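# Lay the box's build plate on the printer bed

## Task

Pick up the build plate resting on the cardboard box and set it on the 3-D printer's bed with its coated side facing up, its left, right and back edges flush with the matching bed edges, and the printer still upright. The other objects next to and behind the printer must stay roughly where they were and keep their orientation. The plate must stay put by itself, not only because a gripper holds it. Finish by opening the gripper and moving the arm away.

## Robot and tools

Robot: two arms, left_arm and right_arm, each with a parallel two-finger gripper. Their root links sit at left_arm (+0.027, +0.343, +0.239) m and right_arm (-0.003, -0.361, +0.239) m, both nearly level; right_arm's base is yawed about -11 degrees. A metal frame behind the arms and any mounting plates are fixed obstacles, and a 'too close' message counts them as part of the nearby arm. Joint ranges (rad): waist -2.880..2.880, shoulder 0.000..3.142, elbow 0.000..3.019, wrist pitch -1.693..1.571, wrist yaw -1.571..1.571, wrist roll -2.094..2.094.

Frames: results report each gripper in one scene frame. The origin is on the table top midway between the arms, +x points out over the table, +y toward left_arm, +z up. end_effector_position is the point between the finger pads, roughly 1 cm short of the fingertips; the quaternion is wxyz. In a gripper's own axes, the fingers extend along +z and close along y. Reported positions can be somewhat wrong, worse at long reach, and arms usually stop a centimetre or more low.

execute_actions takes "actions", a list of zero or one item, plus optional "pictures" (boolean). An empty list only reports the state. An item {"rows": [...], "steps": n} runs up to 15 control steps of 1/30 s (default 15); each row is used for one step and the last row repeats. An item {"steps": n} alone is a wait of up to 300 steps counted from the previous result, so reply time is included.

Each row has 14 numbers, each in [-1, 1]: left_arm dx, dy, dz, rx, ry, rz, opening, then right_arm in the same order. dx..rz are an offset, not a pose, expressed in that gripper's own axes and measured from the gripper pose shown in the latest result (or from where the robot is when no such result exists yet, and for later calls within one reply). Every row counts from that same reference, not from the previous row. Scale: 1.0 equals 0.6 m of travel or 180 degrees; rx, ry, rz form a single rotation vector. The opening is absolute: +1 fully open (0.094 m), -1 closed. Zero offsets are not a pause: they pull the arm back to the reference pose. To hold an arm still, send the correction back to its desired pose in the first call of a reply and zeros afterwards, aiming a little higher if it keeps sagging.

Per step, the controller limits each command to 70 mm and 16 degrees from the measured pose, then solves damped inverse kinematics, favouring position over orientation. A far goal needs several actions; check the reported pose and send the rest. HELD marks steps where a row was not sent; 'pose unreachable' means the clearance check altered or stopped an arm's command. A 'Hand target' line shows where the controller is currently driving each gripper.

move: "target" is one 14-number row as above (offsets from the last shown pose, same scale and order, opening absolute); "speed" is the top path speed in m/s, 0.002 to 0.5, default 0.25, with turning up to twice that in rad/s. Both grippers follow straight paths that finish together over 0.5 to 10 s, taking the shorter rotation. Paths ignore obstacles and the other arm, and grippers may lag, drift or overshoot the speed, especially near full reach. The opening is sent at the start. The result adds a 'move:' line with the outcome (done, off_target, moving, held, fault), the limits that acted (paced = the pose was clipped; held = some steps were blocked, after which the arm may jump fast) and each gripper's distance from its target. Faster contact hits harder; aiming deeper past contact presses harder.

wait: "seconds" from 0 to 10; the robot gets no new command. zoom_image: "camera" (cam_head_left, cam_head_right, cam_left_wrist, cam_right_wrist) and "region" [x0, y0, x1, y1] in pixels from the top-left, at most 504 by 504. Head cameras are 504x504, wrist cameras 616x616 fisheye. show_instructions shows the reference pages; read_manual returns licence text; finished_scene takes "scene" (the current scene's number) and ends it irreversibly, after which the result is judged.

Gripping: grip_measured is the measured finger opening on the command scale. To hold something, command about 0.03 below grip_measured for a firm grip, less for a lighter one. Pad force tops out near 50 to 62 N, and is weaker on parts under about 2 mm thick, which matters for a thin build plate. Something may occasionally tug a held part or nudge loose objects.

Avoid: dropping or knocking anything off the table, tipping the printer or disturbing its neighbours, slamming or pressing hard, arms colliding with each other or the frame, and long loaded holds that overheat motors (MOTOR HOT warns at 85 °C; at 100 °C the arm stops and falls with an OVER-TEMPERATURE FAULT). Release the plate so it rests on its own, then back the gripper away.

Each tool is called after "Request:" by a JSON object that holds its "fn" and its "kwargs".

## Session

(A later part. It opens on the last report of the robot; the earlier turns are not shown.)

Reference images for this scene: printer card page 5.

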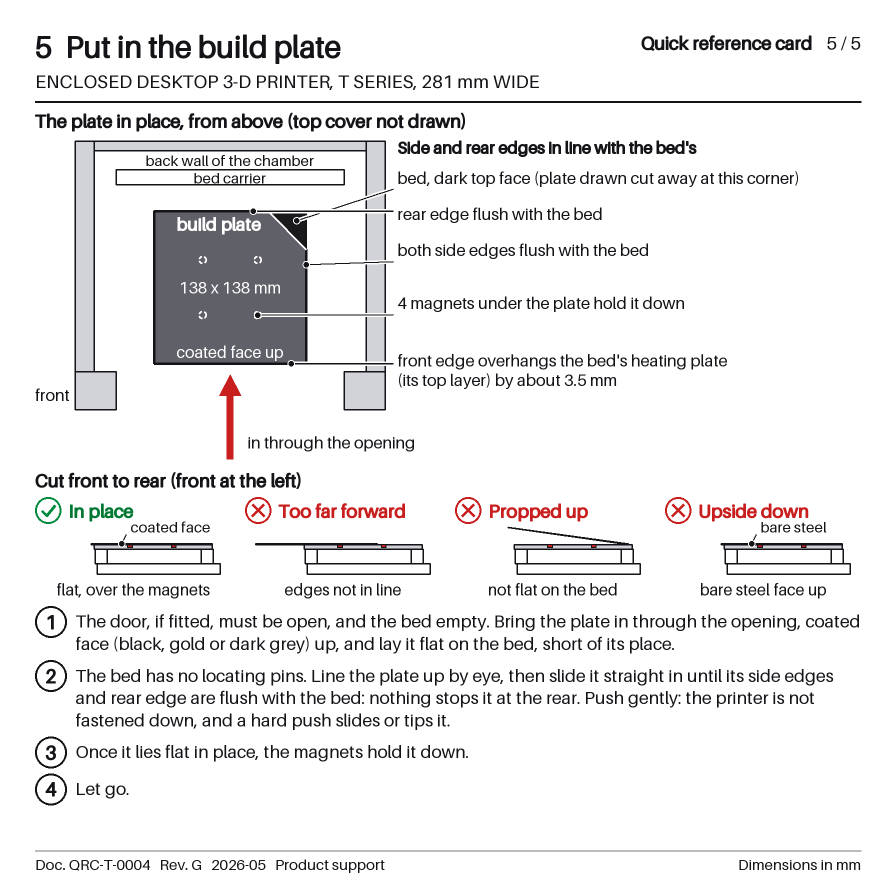

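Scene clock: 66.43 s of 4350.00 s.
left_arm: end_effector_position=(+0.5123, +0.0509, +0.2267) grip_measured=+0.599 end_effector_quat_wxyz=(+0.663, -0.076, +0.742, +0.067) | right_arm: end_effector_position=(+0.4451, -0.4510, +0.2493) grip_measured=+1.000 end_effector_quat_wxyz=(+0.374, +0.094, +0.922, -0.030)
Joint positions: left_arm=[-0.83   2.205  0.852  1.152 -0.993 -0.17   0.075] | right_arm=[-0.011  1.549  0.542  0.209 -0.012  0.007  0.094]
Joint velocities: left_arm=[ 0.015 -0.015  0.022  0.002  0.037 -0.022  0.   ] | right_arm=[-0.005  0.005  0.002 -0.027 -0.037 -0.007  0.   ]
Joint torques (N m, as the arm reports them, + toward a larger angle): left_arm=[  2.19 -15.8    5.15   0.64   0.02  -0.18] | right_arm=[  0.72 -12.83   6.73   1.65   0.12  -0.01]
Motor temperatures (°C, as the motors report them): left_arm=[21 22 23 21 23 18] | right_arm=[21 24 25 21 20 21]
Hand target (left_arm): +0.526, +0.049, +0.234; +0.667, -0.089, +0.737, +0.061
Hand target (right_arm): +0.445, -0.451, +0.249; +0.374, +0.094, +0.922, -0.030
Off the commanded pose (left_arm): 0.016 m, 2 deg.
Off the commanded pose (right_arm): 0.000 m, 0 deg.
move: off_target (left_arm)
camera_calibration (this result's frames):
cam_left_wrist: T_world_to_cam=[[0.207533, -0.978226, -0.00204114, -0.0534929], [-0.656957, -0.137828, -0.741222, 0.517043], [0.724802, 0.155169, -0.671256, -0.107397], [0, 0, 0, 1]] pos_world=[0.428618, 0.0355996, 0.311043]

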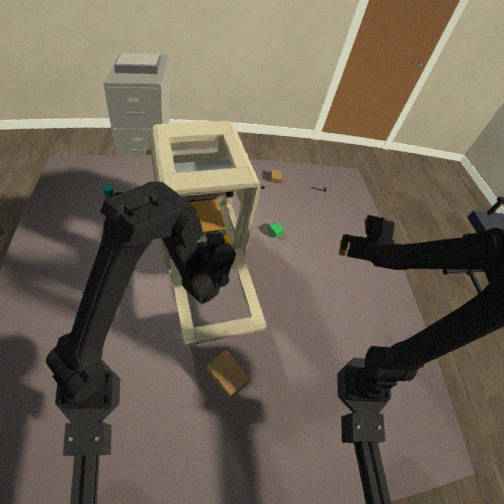

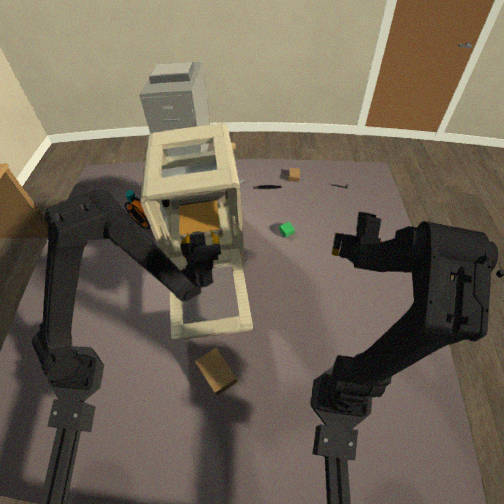

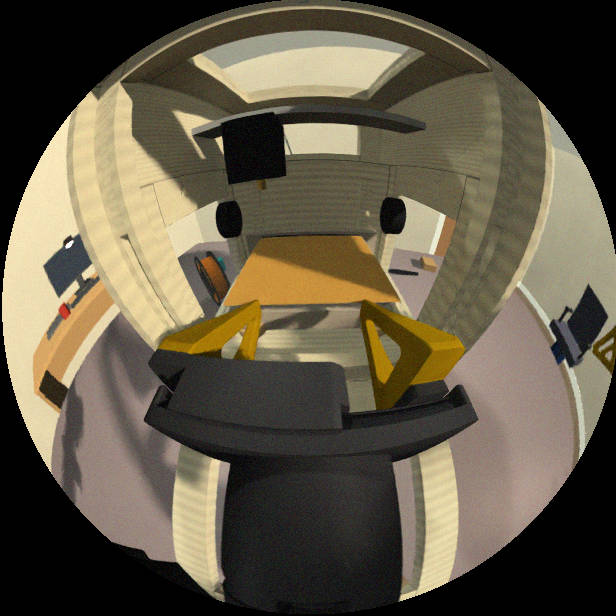

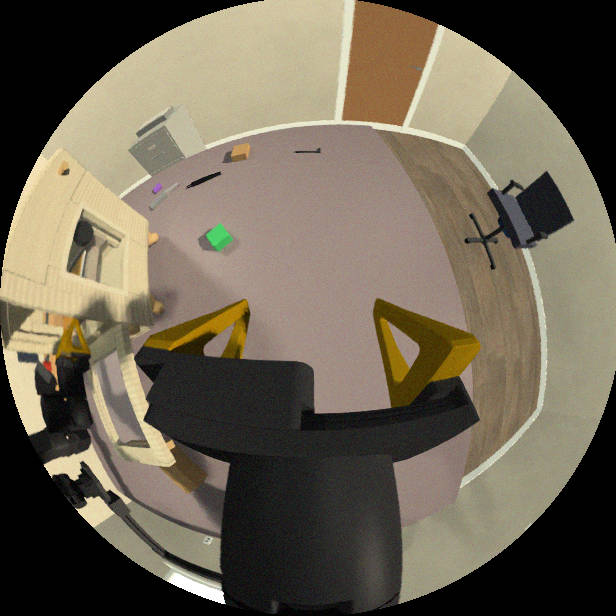

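About 4 mm more, with slight yaw right.

Request:
{"fn": "move", "kwargs": {"target": [-0.015,-0.010,0.028,0.001,0,-0.008,0.6,0,0,0,0,0,0,1], "speed": 0.012}}

Request:
{"fn": "zoom_image", "kwargs": {"camera": "cam_left_wrist", "region": [219,210,409,320]}}

Request:
{"fn": "move", "kwargs": {"target": [0.03,0,-0.15,0,0,0,0.6,0,0,0,0,0,0,1], "speed": 0.1}}

Request:
{"fn": "zoom_image", "kwargs": {"camera": "cam_left_wrist", "region": [229,180,409,300]}}

Scene clock: 70.70 s of 4350.00 s.
left_arm: end_effector_position=(+0.5152, +0.0516, +0.2234) grip_measured=+0.599 end_effector_quat_wxyz=(+0.659, -0.069, +0.746, +0.065) | right_arm: end_effector_position=(+0.4451, -0.4510, +0.2493) grip_measured=+1.000 end_effector_quat_wxyz=(+0.374, +0.094, +0.922, -0.030)
Joint positions: left_arm=[-0.822  2.205  0.852  1.137 -0.969 -0.172  0.075] | right_arm=[-0.011  1.549  0.542  0.209 -0.012  0.007  0.094]
Joint velocities: left_arm=[-0.005  0.005  0.017 -0.022  0.066  0.007  0.001] | right_arm=[ 0.005  0.005 -0.012 -0.012 -0.022  0.051  0.   ]
Joint torques (N m, as the arm reports them, + toward a larger angle): left_arm=[  1.75 -16.81   5.71   0.58   0.08  -0.15] | right_arm=[  0.69 -12.35   6.71   1.69   0.06   0.02]
Motor temperatures (°C, as the motors report them): left_arm=[21 22 23 21 23 18] | right_arm=[21 24 25 21 20 21]
Hand target (left_arm): +0.530, +0.049, +0.234; +0.664, -0.084, +0.740, +0.058
Hand target (right_arm): +0.445, -0.451, +0.249; +0.374, +0.094, +0.922, -0.030
Off the commanded pose (left_arm): 0.019 m, 2 deg.
Off the commanded pose (right_arm): 0.000 m, 0 deg.
move: off_target (left_arm)
camera_calibration (this result's frames):
cam_left_wrist: T_world_to_cam=[[0.193609, -0.981026, -0.0101975, -0.0442521], [-0.669127, -0.124439, -0.732655, 0.520246], [0.717485, 0.148672, -0.680523, -0.105631], [0, 0, 0, 1]] pos_world=[0.432467, 0.0370306, 0.308825]

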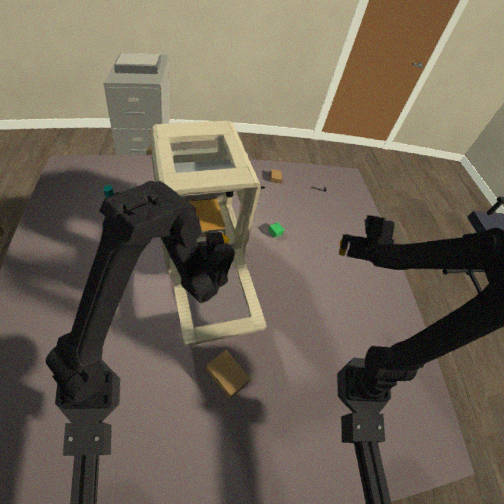

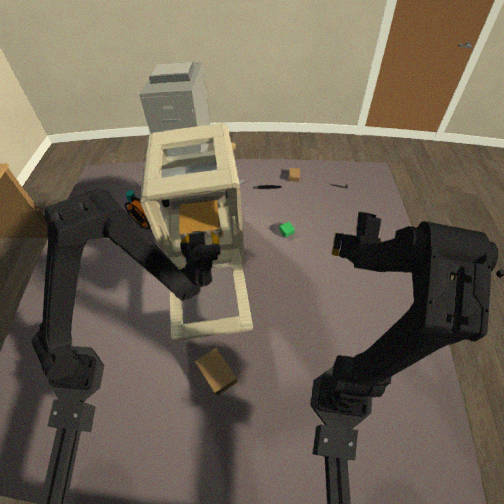

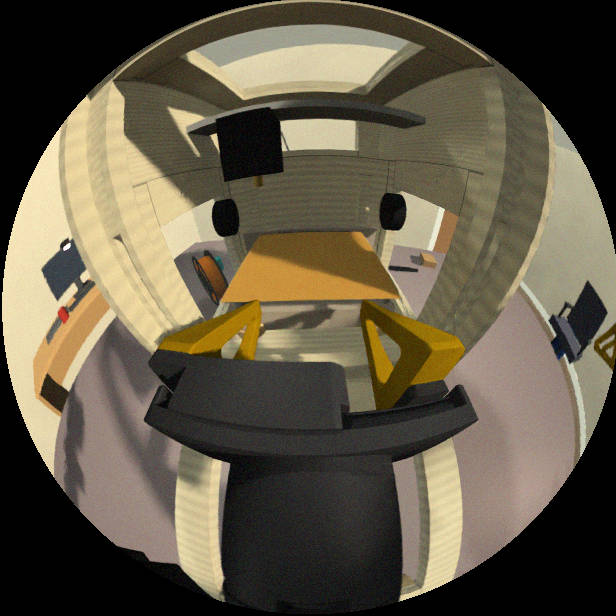

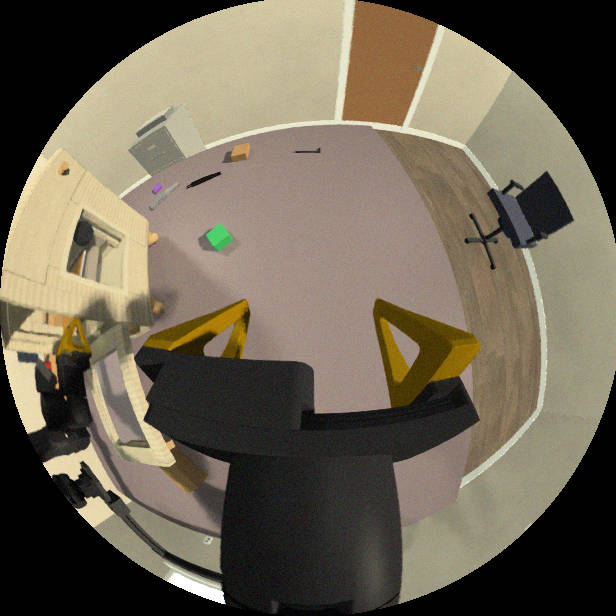

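Region (219, 210, 409, 320) of cam_left_wrist's 616x616 image, scaled by 2.653, with more detail than that image has; it fills the top 292 rows of this view, and the rest is white.

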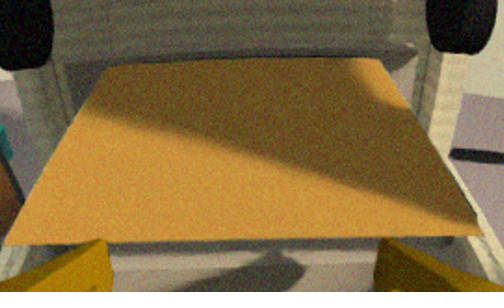

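Scene clock: 71.97 s of 4350.00 s.
left_arm: end_effector_position=(+0.4268, +0.0383, +0.2065) grip_measured=+0.599 end_effector_quat_wxyz=(+0.652, -0.056, +0.752, +0.080) | right_arm: end_effector_position=(+0.4451, -0.4510, +0.2493) grip_measured=+1.000 end_effector_quat_wxyz=(+0.374, +0.094, +0.922, -0.030)
Joint positions: left_arm=[-0.999  2.205  0.738  1.137 -1.143 -0.254  0.075] | right_arm=[-0.011  1.549  0.542  0.209 -0.012  0.007  0.094]
Joint velocities: left_arm=[-0.005 -0.015 -0.017 -0.002 -0.095 -0.007  0.001] | right_arm=[ 0.005 -0.015  0.007  0.012  0.051  0.037  0.   ]
Joint torques (N m, as the arm reports them, + toward a larger angle): left_arm=[ -0.05 -16.35   2.14   1.65  -0.31  -0.14] | right_arm=[  1.44 -12.13   6.82   1.68   0.08   0.  ]
Motor temperatures (°C, as the motors report them): left_arm=[21 22 23 21 23 18] | right_arm=[21 24 25 21 20 21]
Hand target (left_arm): +0.425, +0.036, +0.217; +0.659, -0.069, +0.746, +0.065
Hand target (right_arm): +0.445, -0.451, +0.249; +0.374, +0.094, +0.922, -0.030
Off the commanded pose (left_arm): 0.011 m, 2 deg.
Off the commanded pose (right_arm): 0.000 m, 0 deg.
move: off_target (left_arm)
camera_calibration (this result's frames):
cam_left_wrist: T_world_to_cam=[[0.193384, -0.979792, -0.0510999, -0.0319057], [-0.684163, -0.0973378, -0.722805, 0.450366], [0.703224, 0.174739, -0.689161, -0.0448983], [0, 0, 0, 1]] pos_world=[0.345867, 0.0204222, 0.292954]

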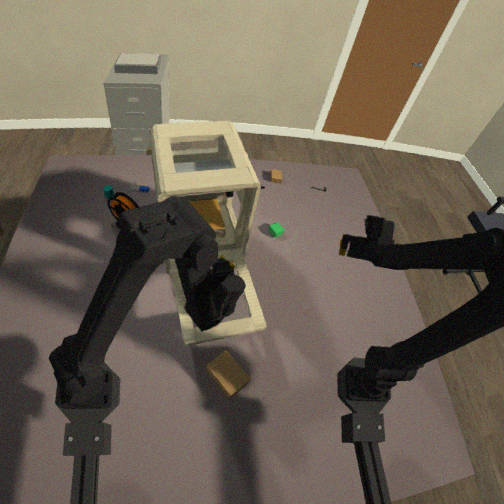

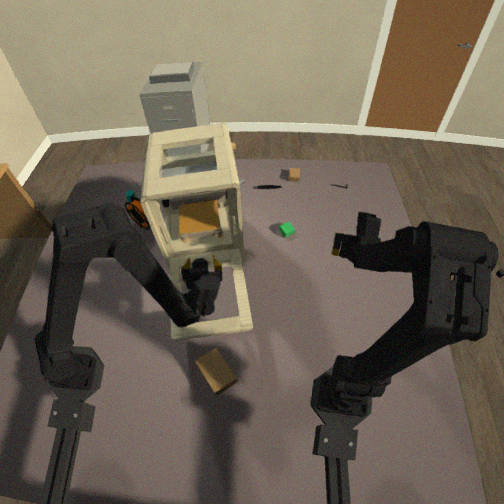

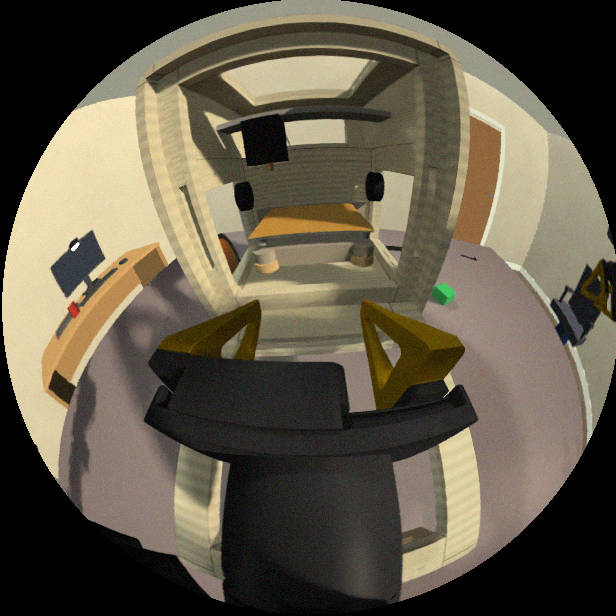

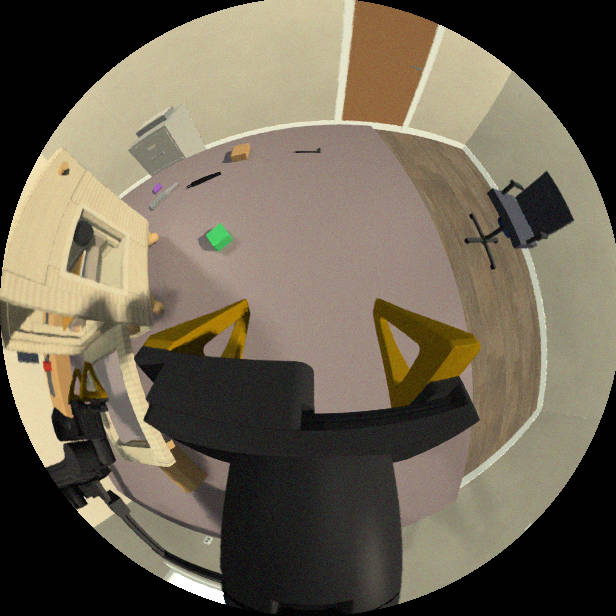

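Region (229, 180, 409, 300) of cam_left_wrist's 616x616 image, scaled by 2.800, with more detail than that image has.

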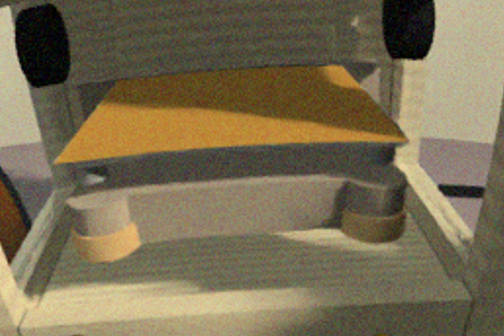

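Request:
{"fn": "move", "kwargs": {"target": [-0.08,-0.014,0.163,-0.006,-0.008,-0.022,0.6,0,0,0,0,0,0,1], "speed": 0.03}}

Request:
{"fn": "zoom_image", "kwargs": {"camera": "cam_left_wrist", "region": [209,210,409,320]}}

Scene clock: 77.67 s of 4350.00 s.
left_arm: end_effector_position=(+0.5162, +0.0511, +0.2225) grip_measured=+0.599 end_effector_quat_wxyz=(+0.656, -0.079, +0.747, +0.069) | right_arm: end_effector_position=(+0.4451, -0.4510, +0.2493) grip_measured=+1.000 end_effector_quat_wxyz=(+0.374, +0.094, +0.922, -0.030)
Joint positions: left_arm=[-0.825  2.205  0.863  1.109 -0.99  -0.196  0.075] | right_arm=[-0.011  1.549  0.542  0.209 -0.012  0.007  0.094]
Joint velocities: left_arm=[-0.005 -0.005  0.002 -0.002 -0.081 -0.081 -0.001] | right_arm=[-0.015 -0.005  0.022 -0.012 -0.037  0.007  0.   ]
Joint torques (N m, as the arm reports them, + toward a larger angle): left_arm=[  2.51 -18.5    5.23   0.82   0.06   0.05] | right_arm=[  1.33 -12.55   6.75   1.79   0.1    0.05]
Motor temperatures (°C, as the motors report them): left_arm=[21 22 23 21 23 18] | right_arm=[21 24 25 21 20 21]
Hand target (left_arm): +0.530, +0.047, +0.239; +0.663, -0.087, +0.740, +0.065
Hand target (right_arm): +0.445, -0.451, +0.249; +0.374, +0.094, +0.922, -0.030
Off the commanded pose (left_arm): 0.023 m, 1 deg.
Off the commanded pose (right_arm): 0.000 m, 0 deg.
move: off_target (left_arm)
camera_calibration (this result's frames):
cam_left_wrist: T_world_to_cam=[[0.213512, -0.976936, -0.00276388, -0.0571085], [-0.668804, -0.144106, -0.729339, 0.520269], [0.712119, 0.157571, -0.684147, -0.103756], [0, 0, 0, 1]] pos_world=[0.434038, 0.0355314, 0.30831]

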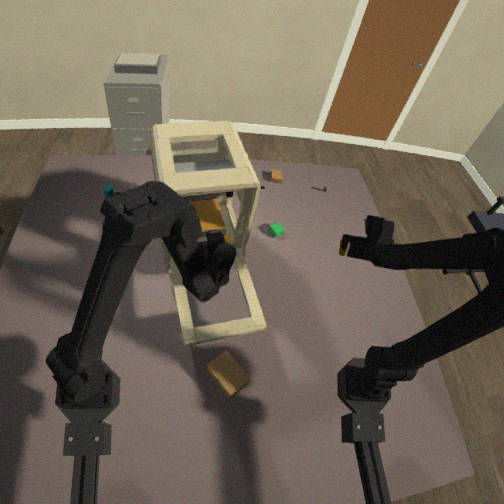

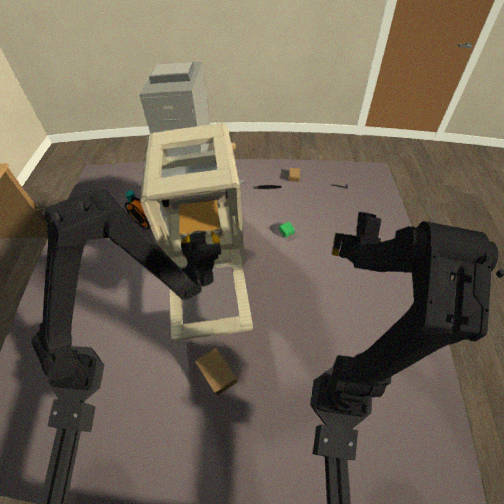

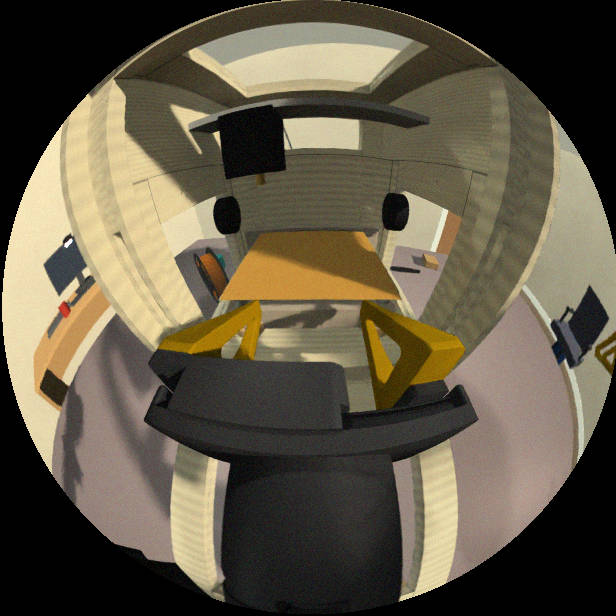

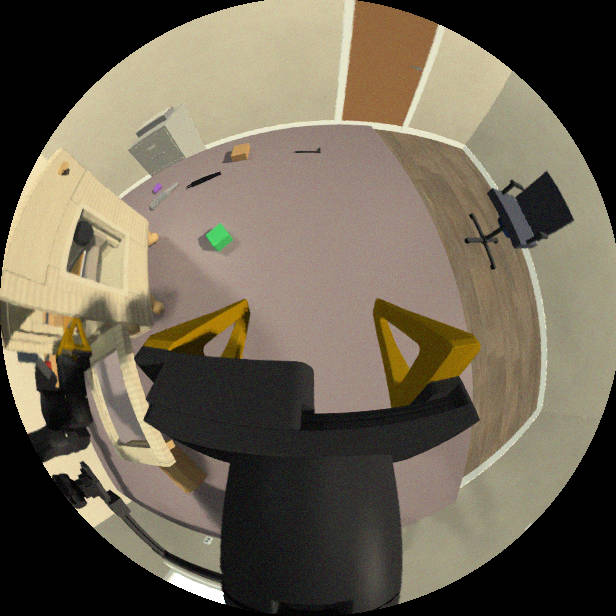

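Region (209, 210, 409, 320) of cam_left_wrist's 616x616 image, scaled by 2.520, with more detail than that image has; it fills the top 277 rows of this view, and the rest is white.

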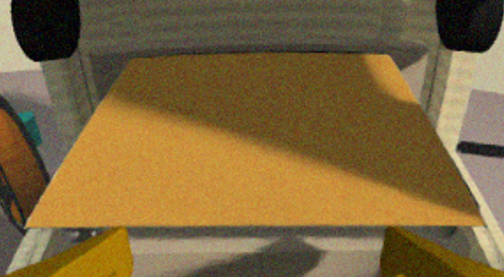

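Tips slid under the edge; back off, raise.

Request:
{"fn": "move", "kwargs": {"target": [0,0,-0.03,0,0,0,0.6,0,0,0,0,0,0,1], "speed": 0.03}}

Request:
{"fn": "move", "kwargs": {"target": [-0.05,-0.008,0.015,0,0,0,0.6,0,0,0,0,0,0,1], "speed": 0.03}}

Scene clock: 81.10 s of 4350.00 s.
left_arm: end_effector_position=(+0.5034, +0.0509, +0.2187) grip_measured=+0.599 end_effector_quat_wxyz=(+0.654, -0.075, +0.749, +0.077) | right_arm: end_effector_position=(+0.4451, -0.4510, +0.2493) grip_measured=+1.000 end_effector_quat_wxyz=(+0.374, +0.094, +0.922, -0.030)
Joint positions: left_arm=[-0.846  2.205  0.843  1.109 -1.017 -0.198  0.075] | right_arm=[-0.011  1.549  0.542  0.209 -0.012  0.007  0.094]
Joint velocities: left_arm=[-0.015 -0.015 -0.007  0.007  0.007 -0.051 -0.001] | right_arm=[-0.005 -0.024 -0.007  0.007  0.022 -0.007  0.   ]
Joint torques (N m, as the arm reports them, + toward a larger angle): left_arm=[  0.07 -17.02   2.73   1.48  -0.34  -0.16] | right_arm=[  0.4  -12.2    6.71   1.58   0.12  -0.01]
Motor temperatures (°C, as the motors report them): left_arm=[21 22 23 21 23 18] | right_arm=[21 24 25 21 20 21]
Hand target (left_arm): +0.499, +0.047, +0.225; +0.656, -0.079, +0.747, +0.069
Hand target (right_arm): +0.445, -0.451, +0.249; +0.374, +0.094, +0.922, -0.030
Off the commanded pose (left_arm): 0.008 m, 1 deg.
Off the commanded pose (right_arm): 0.000 m, 0 deg.
move: done
camera_calibration (this result's frames):
cam_left_wrist: T_world_to_cam=[[0.218517, -0.975625, -0.0201587, -0.0533358], [-0.674041, -0.135967, -0.726072, 0.51044], [0.705633, 0.172247, -0.687323, -0.0939843], [0, 0, 0, 1]] pos_world=[0.422031, 0.0335559, 0.304944]

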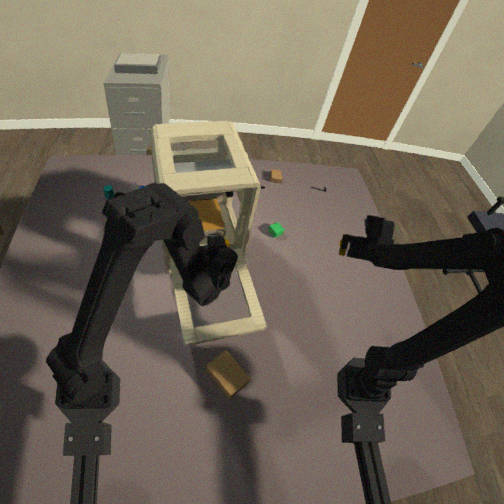

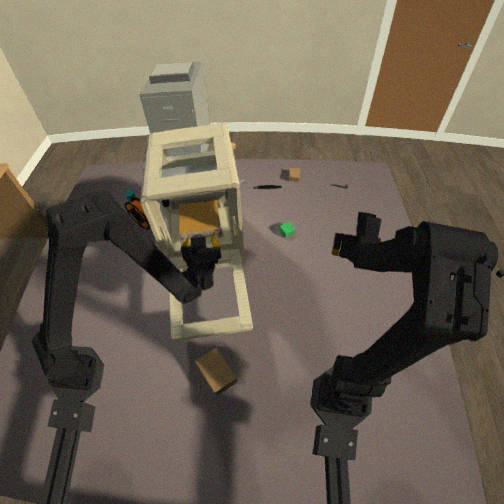

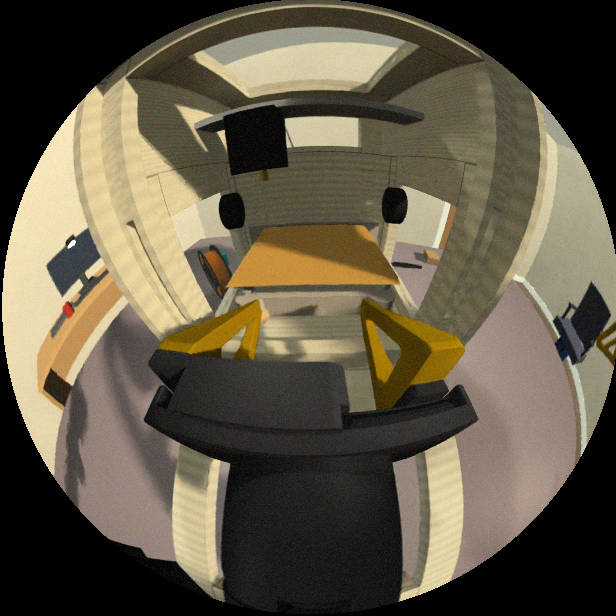

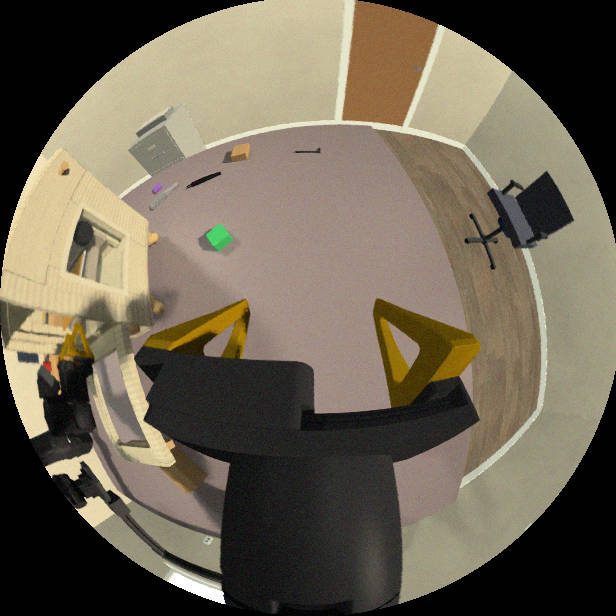

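Scene clock: 82.47 s of 4350.00 s.
left_arm: end_effector_position=(+0.5083, +0.0472, +0.2359) grip_measured=+0.599 end_effector_quat_wxyz=(+0.652, -0.071, +0.751, +0.076) | right_arm: end_effector_position=(+0.4451, -0.4510, +0.2493) grip_measured=+1.000 end_effector_quat_wxyz=(+0.374, +0.094, +0.922, -0.030)
Joint positions: left_arm=[-0.843  2.153  0.843  1.051 -1.005 -0.198  0.075] | right_arm=[-0.011  1.549  0.542  0.209 -0.012  0.007  0.094]
Joint velocities: left_arm=[-0.005  0.005 -0.002  0.012  0.037 -0.066 -0.001] | right_arm=[-0.005 -0.005 -0.002  0.007 -0.007 -0.051  0.   ]
Joint torques (N m, as the arm reports them, + toward a larger angle): left_arm=[  2.1  -16.69   4.75   0.62   0.03   0.09] | right_arm=[  0.93 -12.22   6.66   1.82   0.05  -0.01]
Motor temperatures (°C, as the motors report them): left_arm=[21 22 23 21 23 18] | right_arm=[21 24 25 21 20 21]
Hand target (left_arm): +0.517, +0.048, +0.247; +0.654, -0.075, +0.749, +0.077
Hand target (right_arm): +0.445, -0.451, +0.249; +0.374, +0.094, +0.922, -0.030
Off the commanded pose (left_arm): 0.014 m, 1 deg.
Off the commanded pose (right_arm): 0.000 m, 0 deg.
move: off_target (left_arm)
camera_calibration (this result's frames):
cam_left_wrist: T_world_to_cam=[[0.210542, -0.977279, -0.0244308, -0.0525365], [-0.680134, -0.128483, -0.721741, 0.527427], [0.702203, 0.168573, -0.691732, -0.0820226], [0, 0, 0, 1]] pos_world=[0.427379, 0.0302494, 0.322644]

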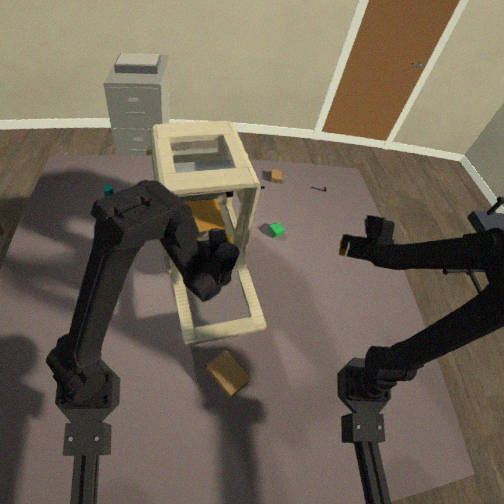

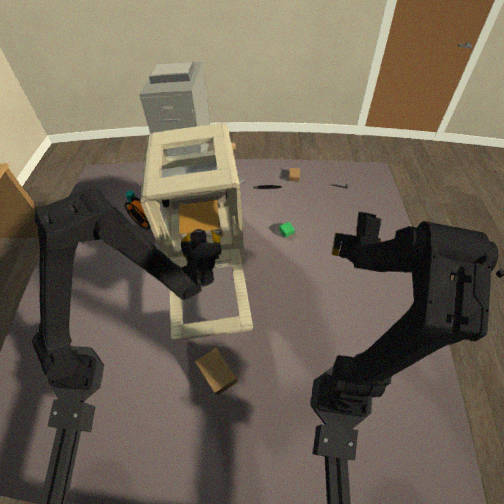

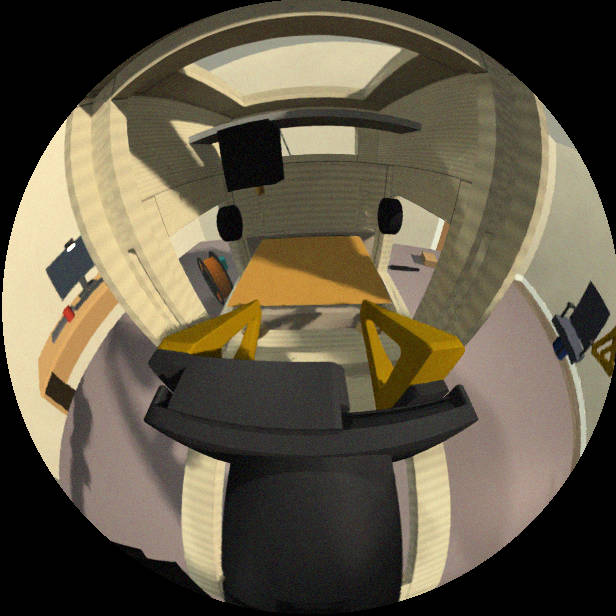

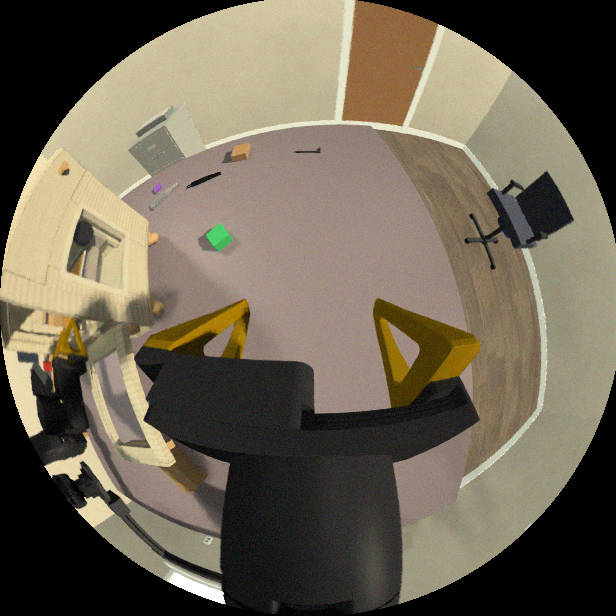

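Request:
{"fn": "move", "kwargs": {"target": [0.004,-0.012,0.040,-0.003,0,-0.012,0.6,0,0,0,0,0,0,1], "speed": 0.012}}

Request:
{"fn": "zoom_image", "kwargs": {"camera": "cam_left_wrist", "region": [209,220,409,330]}}

Scene clock: 86.63 s of 4350.00 s.
left_arm: end_effector_position=(+0.5216, +0.0451, +0.2385) grip_measured=+0.599 end_effector_quat_wxyz=(+0.656, -0.083, +0.748, +0.064) | right_arm: end_effector_position=(+0.4451, -0.4510, +0.2493) grip_measured=+1.000 end_effector_quat_wxyz=(+0.374, +0.094, +0.922, -0.030)
Joint positions: left_arm=[-0.825  2.161  0.873  1.05  -0.988 -0.212  0.075] | right_arm=[-0.011  1.549  0.542  0.209 -0.012  0.007  0.094]
Joint velocities: left_arm=[ 0.005 -0.005 -0.007  0.002  0.022  0.007 -0.001] | right_arm=[-0.015 -0.005 -0.012 -0.007 -0.037 -0.066  0.   ]
Joint torques (N m, as the arm reports them, + toward a larger angle): left_arm=[  2.27 -13.68   6.06   0.89   0.07  -0.16] | right_arm=[  1.67 -12.4    6.71   1.78   0.1    0.04]
Motor temperatures (°C, as the motors report them): left_arm=[21 22 23 21 23 18] | right_arm=[21 24 25 21 20 21]
Hand target (left_arm): +0.532, +0.045, +0.230; +0.653, -0.088, +0.750, +0.067
Hand target (right_arm): +0.445, -0.451, +0.249; +0.374, +0.094, +0.922, -0.030
Off the commanded pose (left_arm): 0.014 m, 1 deg.
Off the commanded pose (right_arm): 0.000 m, 0 deg.
move: off_target (left_arm)
camera_calibration (this result's frames):
cam_left_wrist: T_world_to_cam=[[0.213458, -0.976908, 0.00927969, -0.066923], [-0.669454, -0.153183, -0.726888, 0.534878], [0.711524, 0.148948, -0.686693, -0.0943851], [0, 0, 0, 1]] pos_world=[0.439519, 0.030615, 0.324604]

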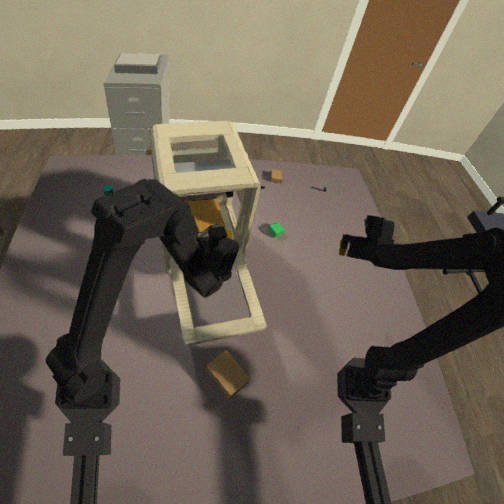

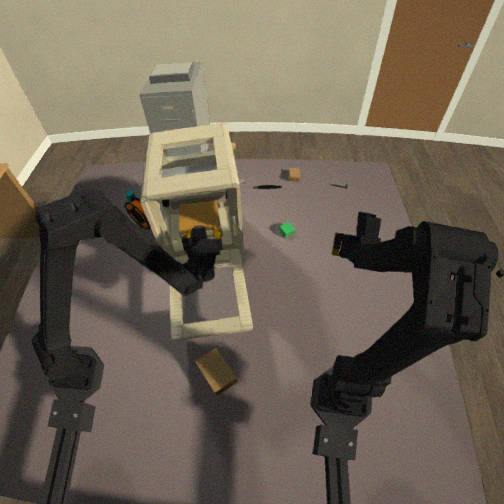

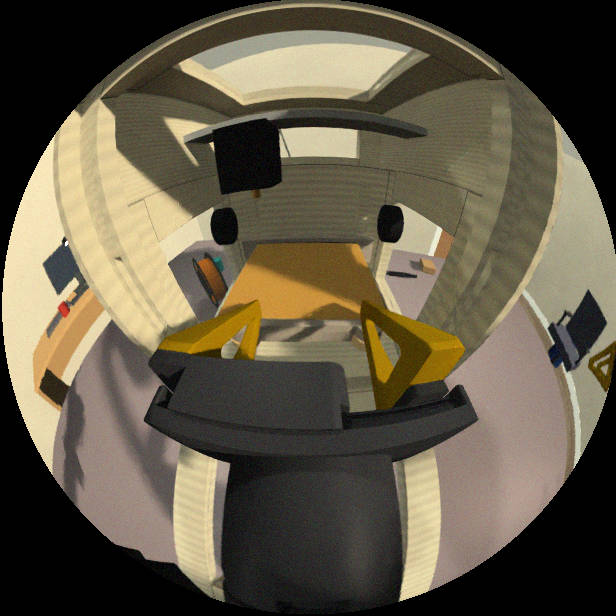

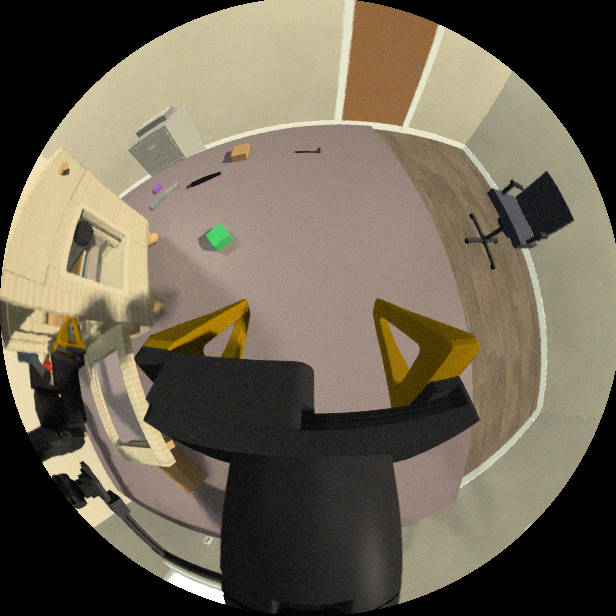

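Region (209, 220, 409, 330) of cam_left_wrist's 616x616 image, scaled by 2.520, with more detail than that image has; it fills the top 277 rows of this view, and the rest is white.

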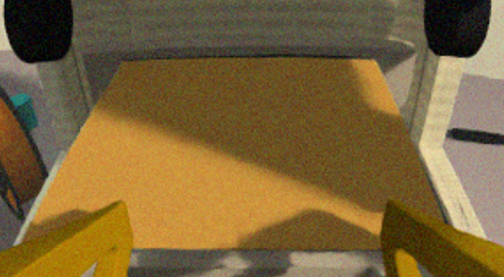

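Went over the top. Retry lower.

Request:
{"fn": "move", "kwargs": {"target": [0,0.006,-0.035,0,0,0,0.6,0,0,0,0,0,0,1], "speed": 0.03}}

Request:
{"fn": "move", "kwargs": {"target": [0.024,0,0.018,0,0,-0.006,0.6,0,0,0,0,0,0,1], "speed": 0.02}}

Scene clock: 88.77 s of 4350.00 s.
left_arm: end_effector_position=(+0.5049, +0.0490, +0.2318) grip_measured=+0.599 end_effector_quat_wxyz=(+0.650, -0.077, +0.752, +0.076) | right_arm: end_effector_position=(+0.4451, -0.4510, +0.2493) grip_measured=+1.000 end_effector_quat_wxyz=(+0.374, +0.094, +0.922, -0.030)
Joint positions: left_arm=[-0.847  2.159  0.839  1.05  -1.017 -0.216  0.075] | right_arm=[-0.011  1.549  0.542  0.209 -0.012  0.007  0.094]
Joint velocities: left_arm=[-0.005 -0.005 -0.002 -0.017 -0.007  0.066 -0.001] | right_arm=[-0.015 -0.015  0.017 -0.002 -0.022 -0.022  0.   ]
Joint torques (N m, as the arm reports them, + toward a larger angle): left_arm=[ -0.52 -16.64   2.77   1.8   -0.31  -0.19] | right_arm=[  0.19 -12.     6.68   1.69   0.08  -0.01]
Motor temperatures (°C, as the motors report them): left_arm=[21 22 23 21 23 18] | right_arm=[21 24 25 21 20 21]
Hand target (left_arm): +0.501, +0.045, +0.241; +0.656, -0.083, +0.748, +0.064
Hand target (right_arm): +0.445, -0.451, +0.249; +0.374, +0.094, +0.922, -0.030
Off the commanded pose (left_arm): 0.011 m, 2 deg.
Off the commanded pose (right_arm): 0.000 m, 0 deg.
move: off_target (left_arm)
camera_calibration (this result's frames):
cam_left_wrist: T_world_to_cam=[[0.219638, -0.97542, -0.0177208, -0.0564238], [-0.680083, -0.140062, -0.719632, 0.522451], [0.699461, 0.17011, -0.69413, -0.0808931], [0, 0, 0, 1]] pos_world=[0.424284, 0.0318995, 0.318822]

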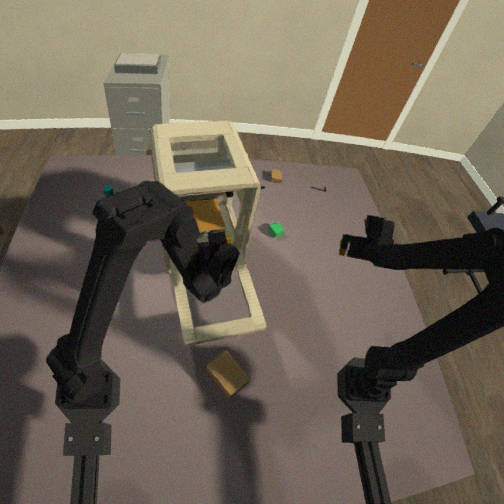

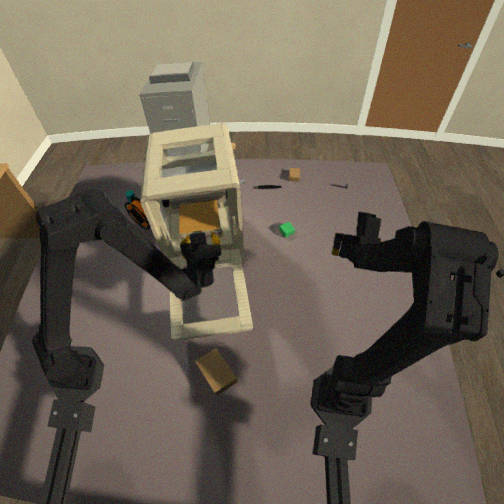

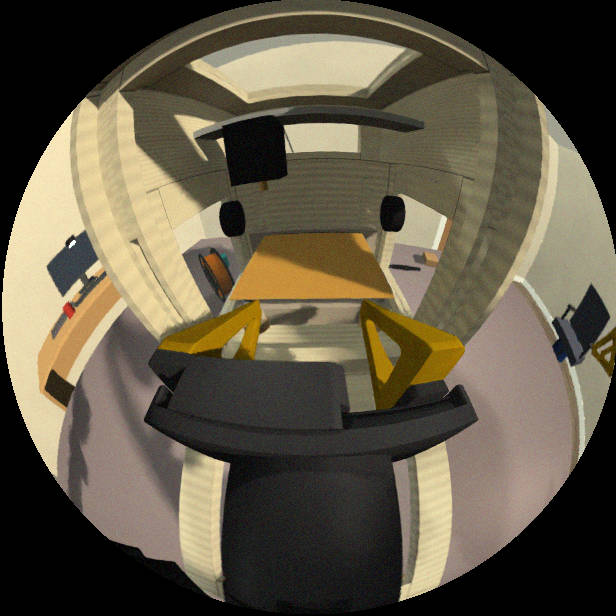

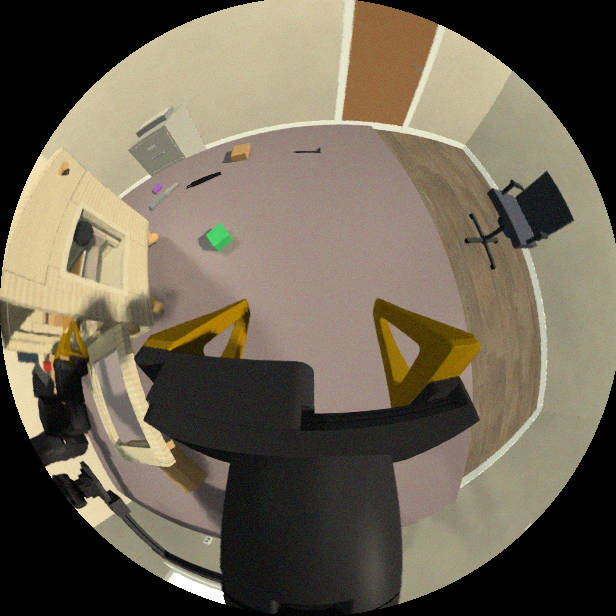

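Scene clock: 89.97 s of 4350.00 s.
left_arm: end_effector_position=(+0.5036, +0.0512, +0.2181) grip_measured=+0.599 end_effector_quat_wxyz=(+0.645, -0.069, +0.757, +0.079) | right_arm: end_effector_position=(+0.4451, -0.4510, +0.2493) grip_measured=+1.000 end_effector_quat_wxyz=(+0.374, +0.094, +0.922, -0.030)
Joint positions: left_arm=[-0.844  2.186  0.839  1.055 -1.005 -0.217  0.075] | right_arm=[-0.011  1.549  0.542  0.209 -0.012  0.007  0.094]
Joint velocities: left_arm=[ 0.005  0.005 -0.007  0.002 -0.022  0.007  0.   ] | right_arm=[-0.005 -0.024  0.007 -0.007  0.081  0.022  0.   ]
Joint torques (N m, as the arm reports them, + toward a larger angle): left_arm=[  0.49 -12.8    4.95   2.48  -0.06  -0.21] | right_arm=[  0.48 -12.35   6.72   1.92   0.14  -0.01]
Motor temperatures (°C, as the motors report them): left_arm=[21 22 23 21 23 18] | right_arm=[21 24 25 21 20 21]
Hand target (left_arm): +0.513, +0.052, +0.216; +0.651, -0.084, +0.751, +0.070
Hand target (right_arm): +0.445, -0.451, +0.249; +0.374, +0.094, +0.922, -0.030
Off the commanded pose (left_arm): 0.010 m, 2 deg.
Off the commanded pose (right_arm): 0.000 m, 0 deg.
move: done
camera_calibration (this result's frames):
cam_left_wrist: T_world_to_cam=[[0.211438, -0.976777, -0.0346634, -0.0463152], [-0.693582, -0.124959, -0.709457, 0.515795], [0.68865, 0.174048, -0.703896, -0.0825126], [0, 0, 0, 1]] pos_world=[0.424361, 0.0335749, 0.306248]

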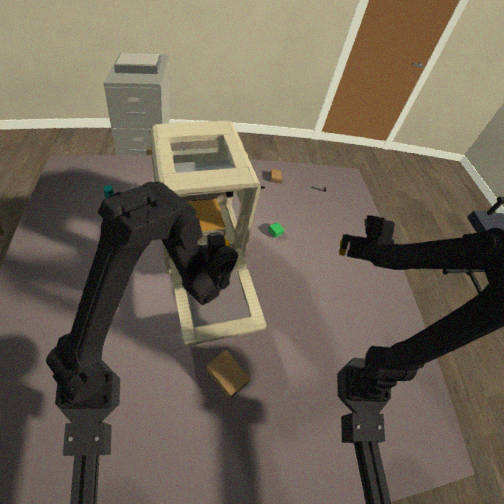

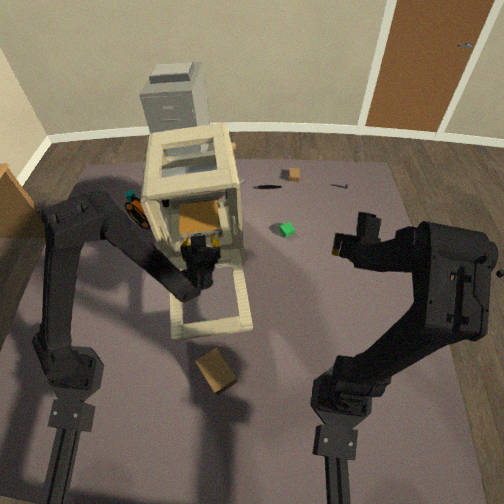

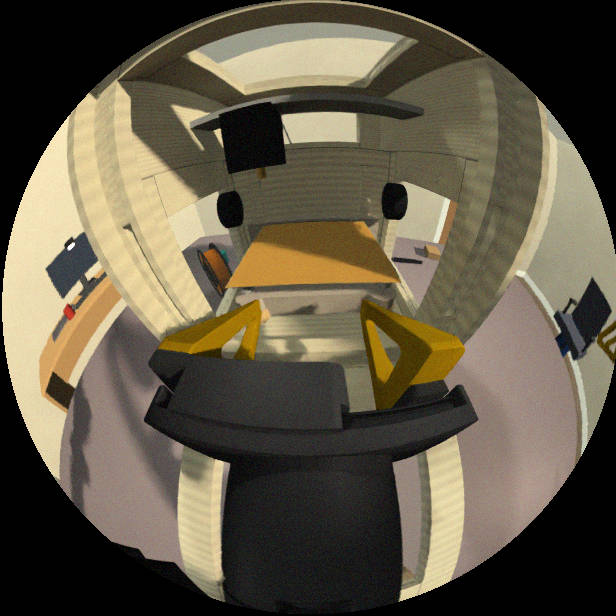

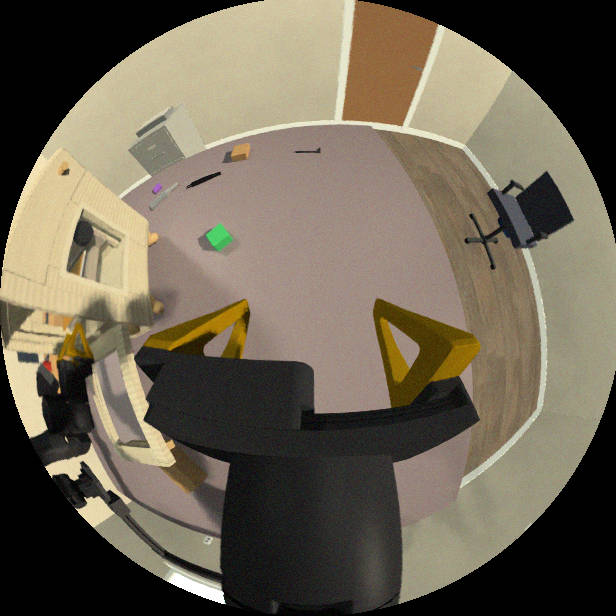

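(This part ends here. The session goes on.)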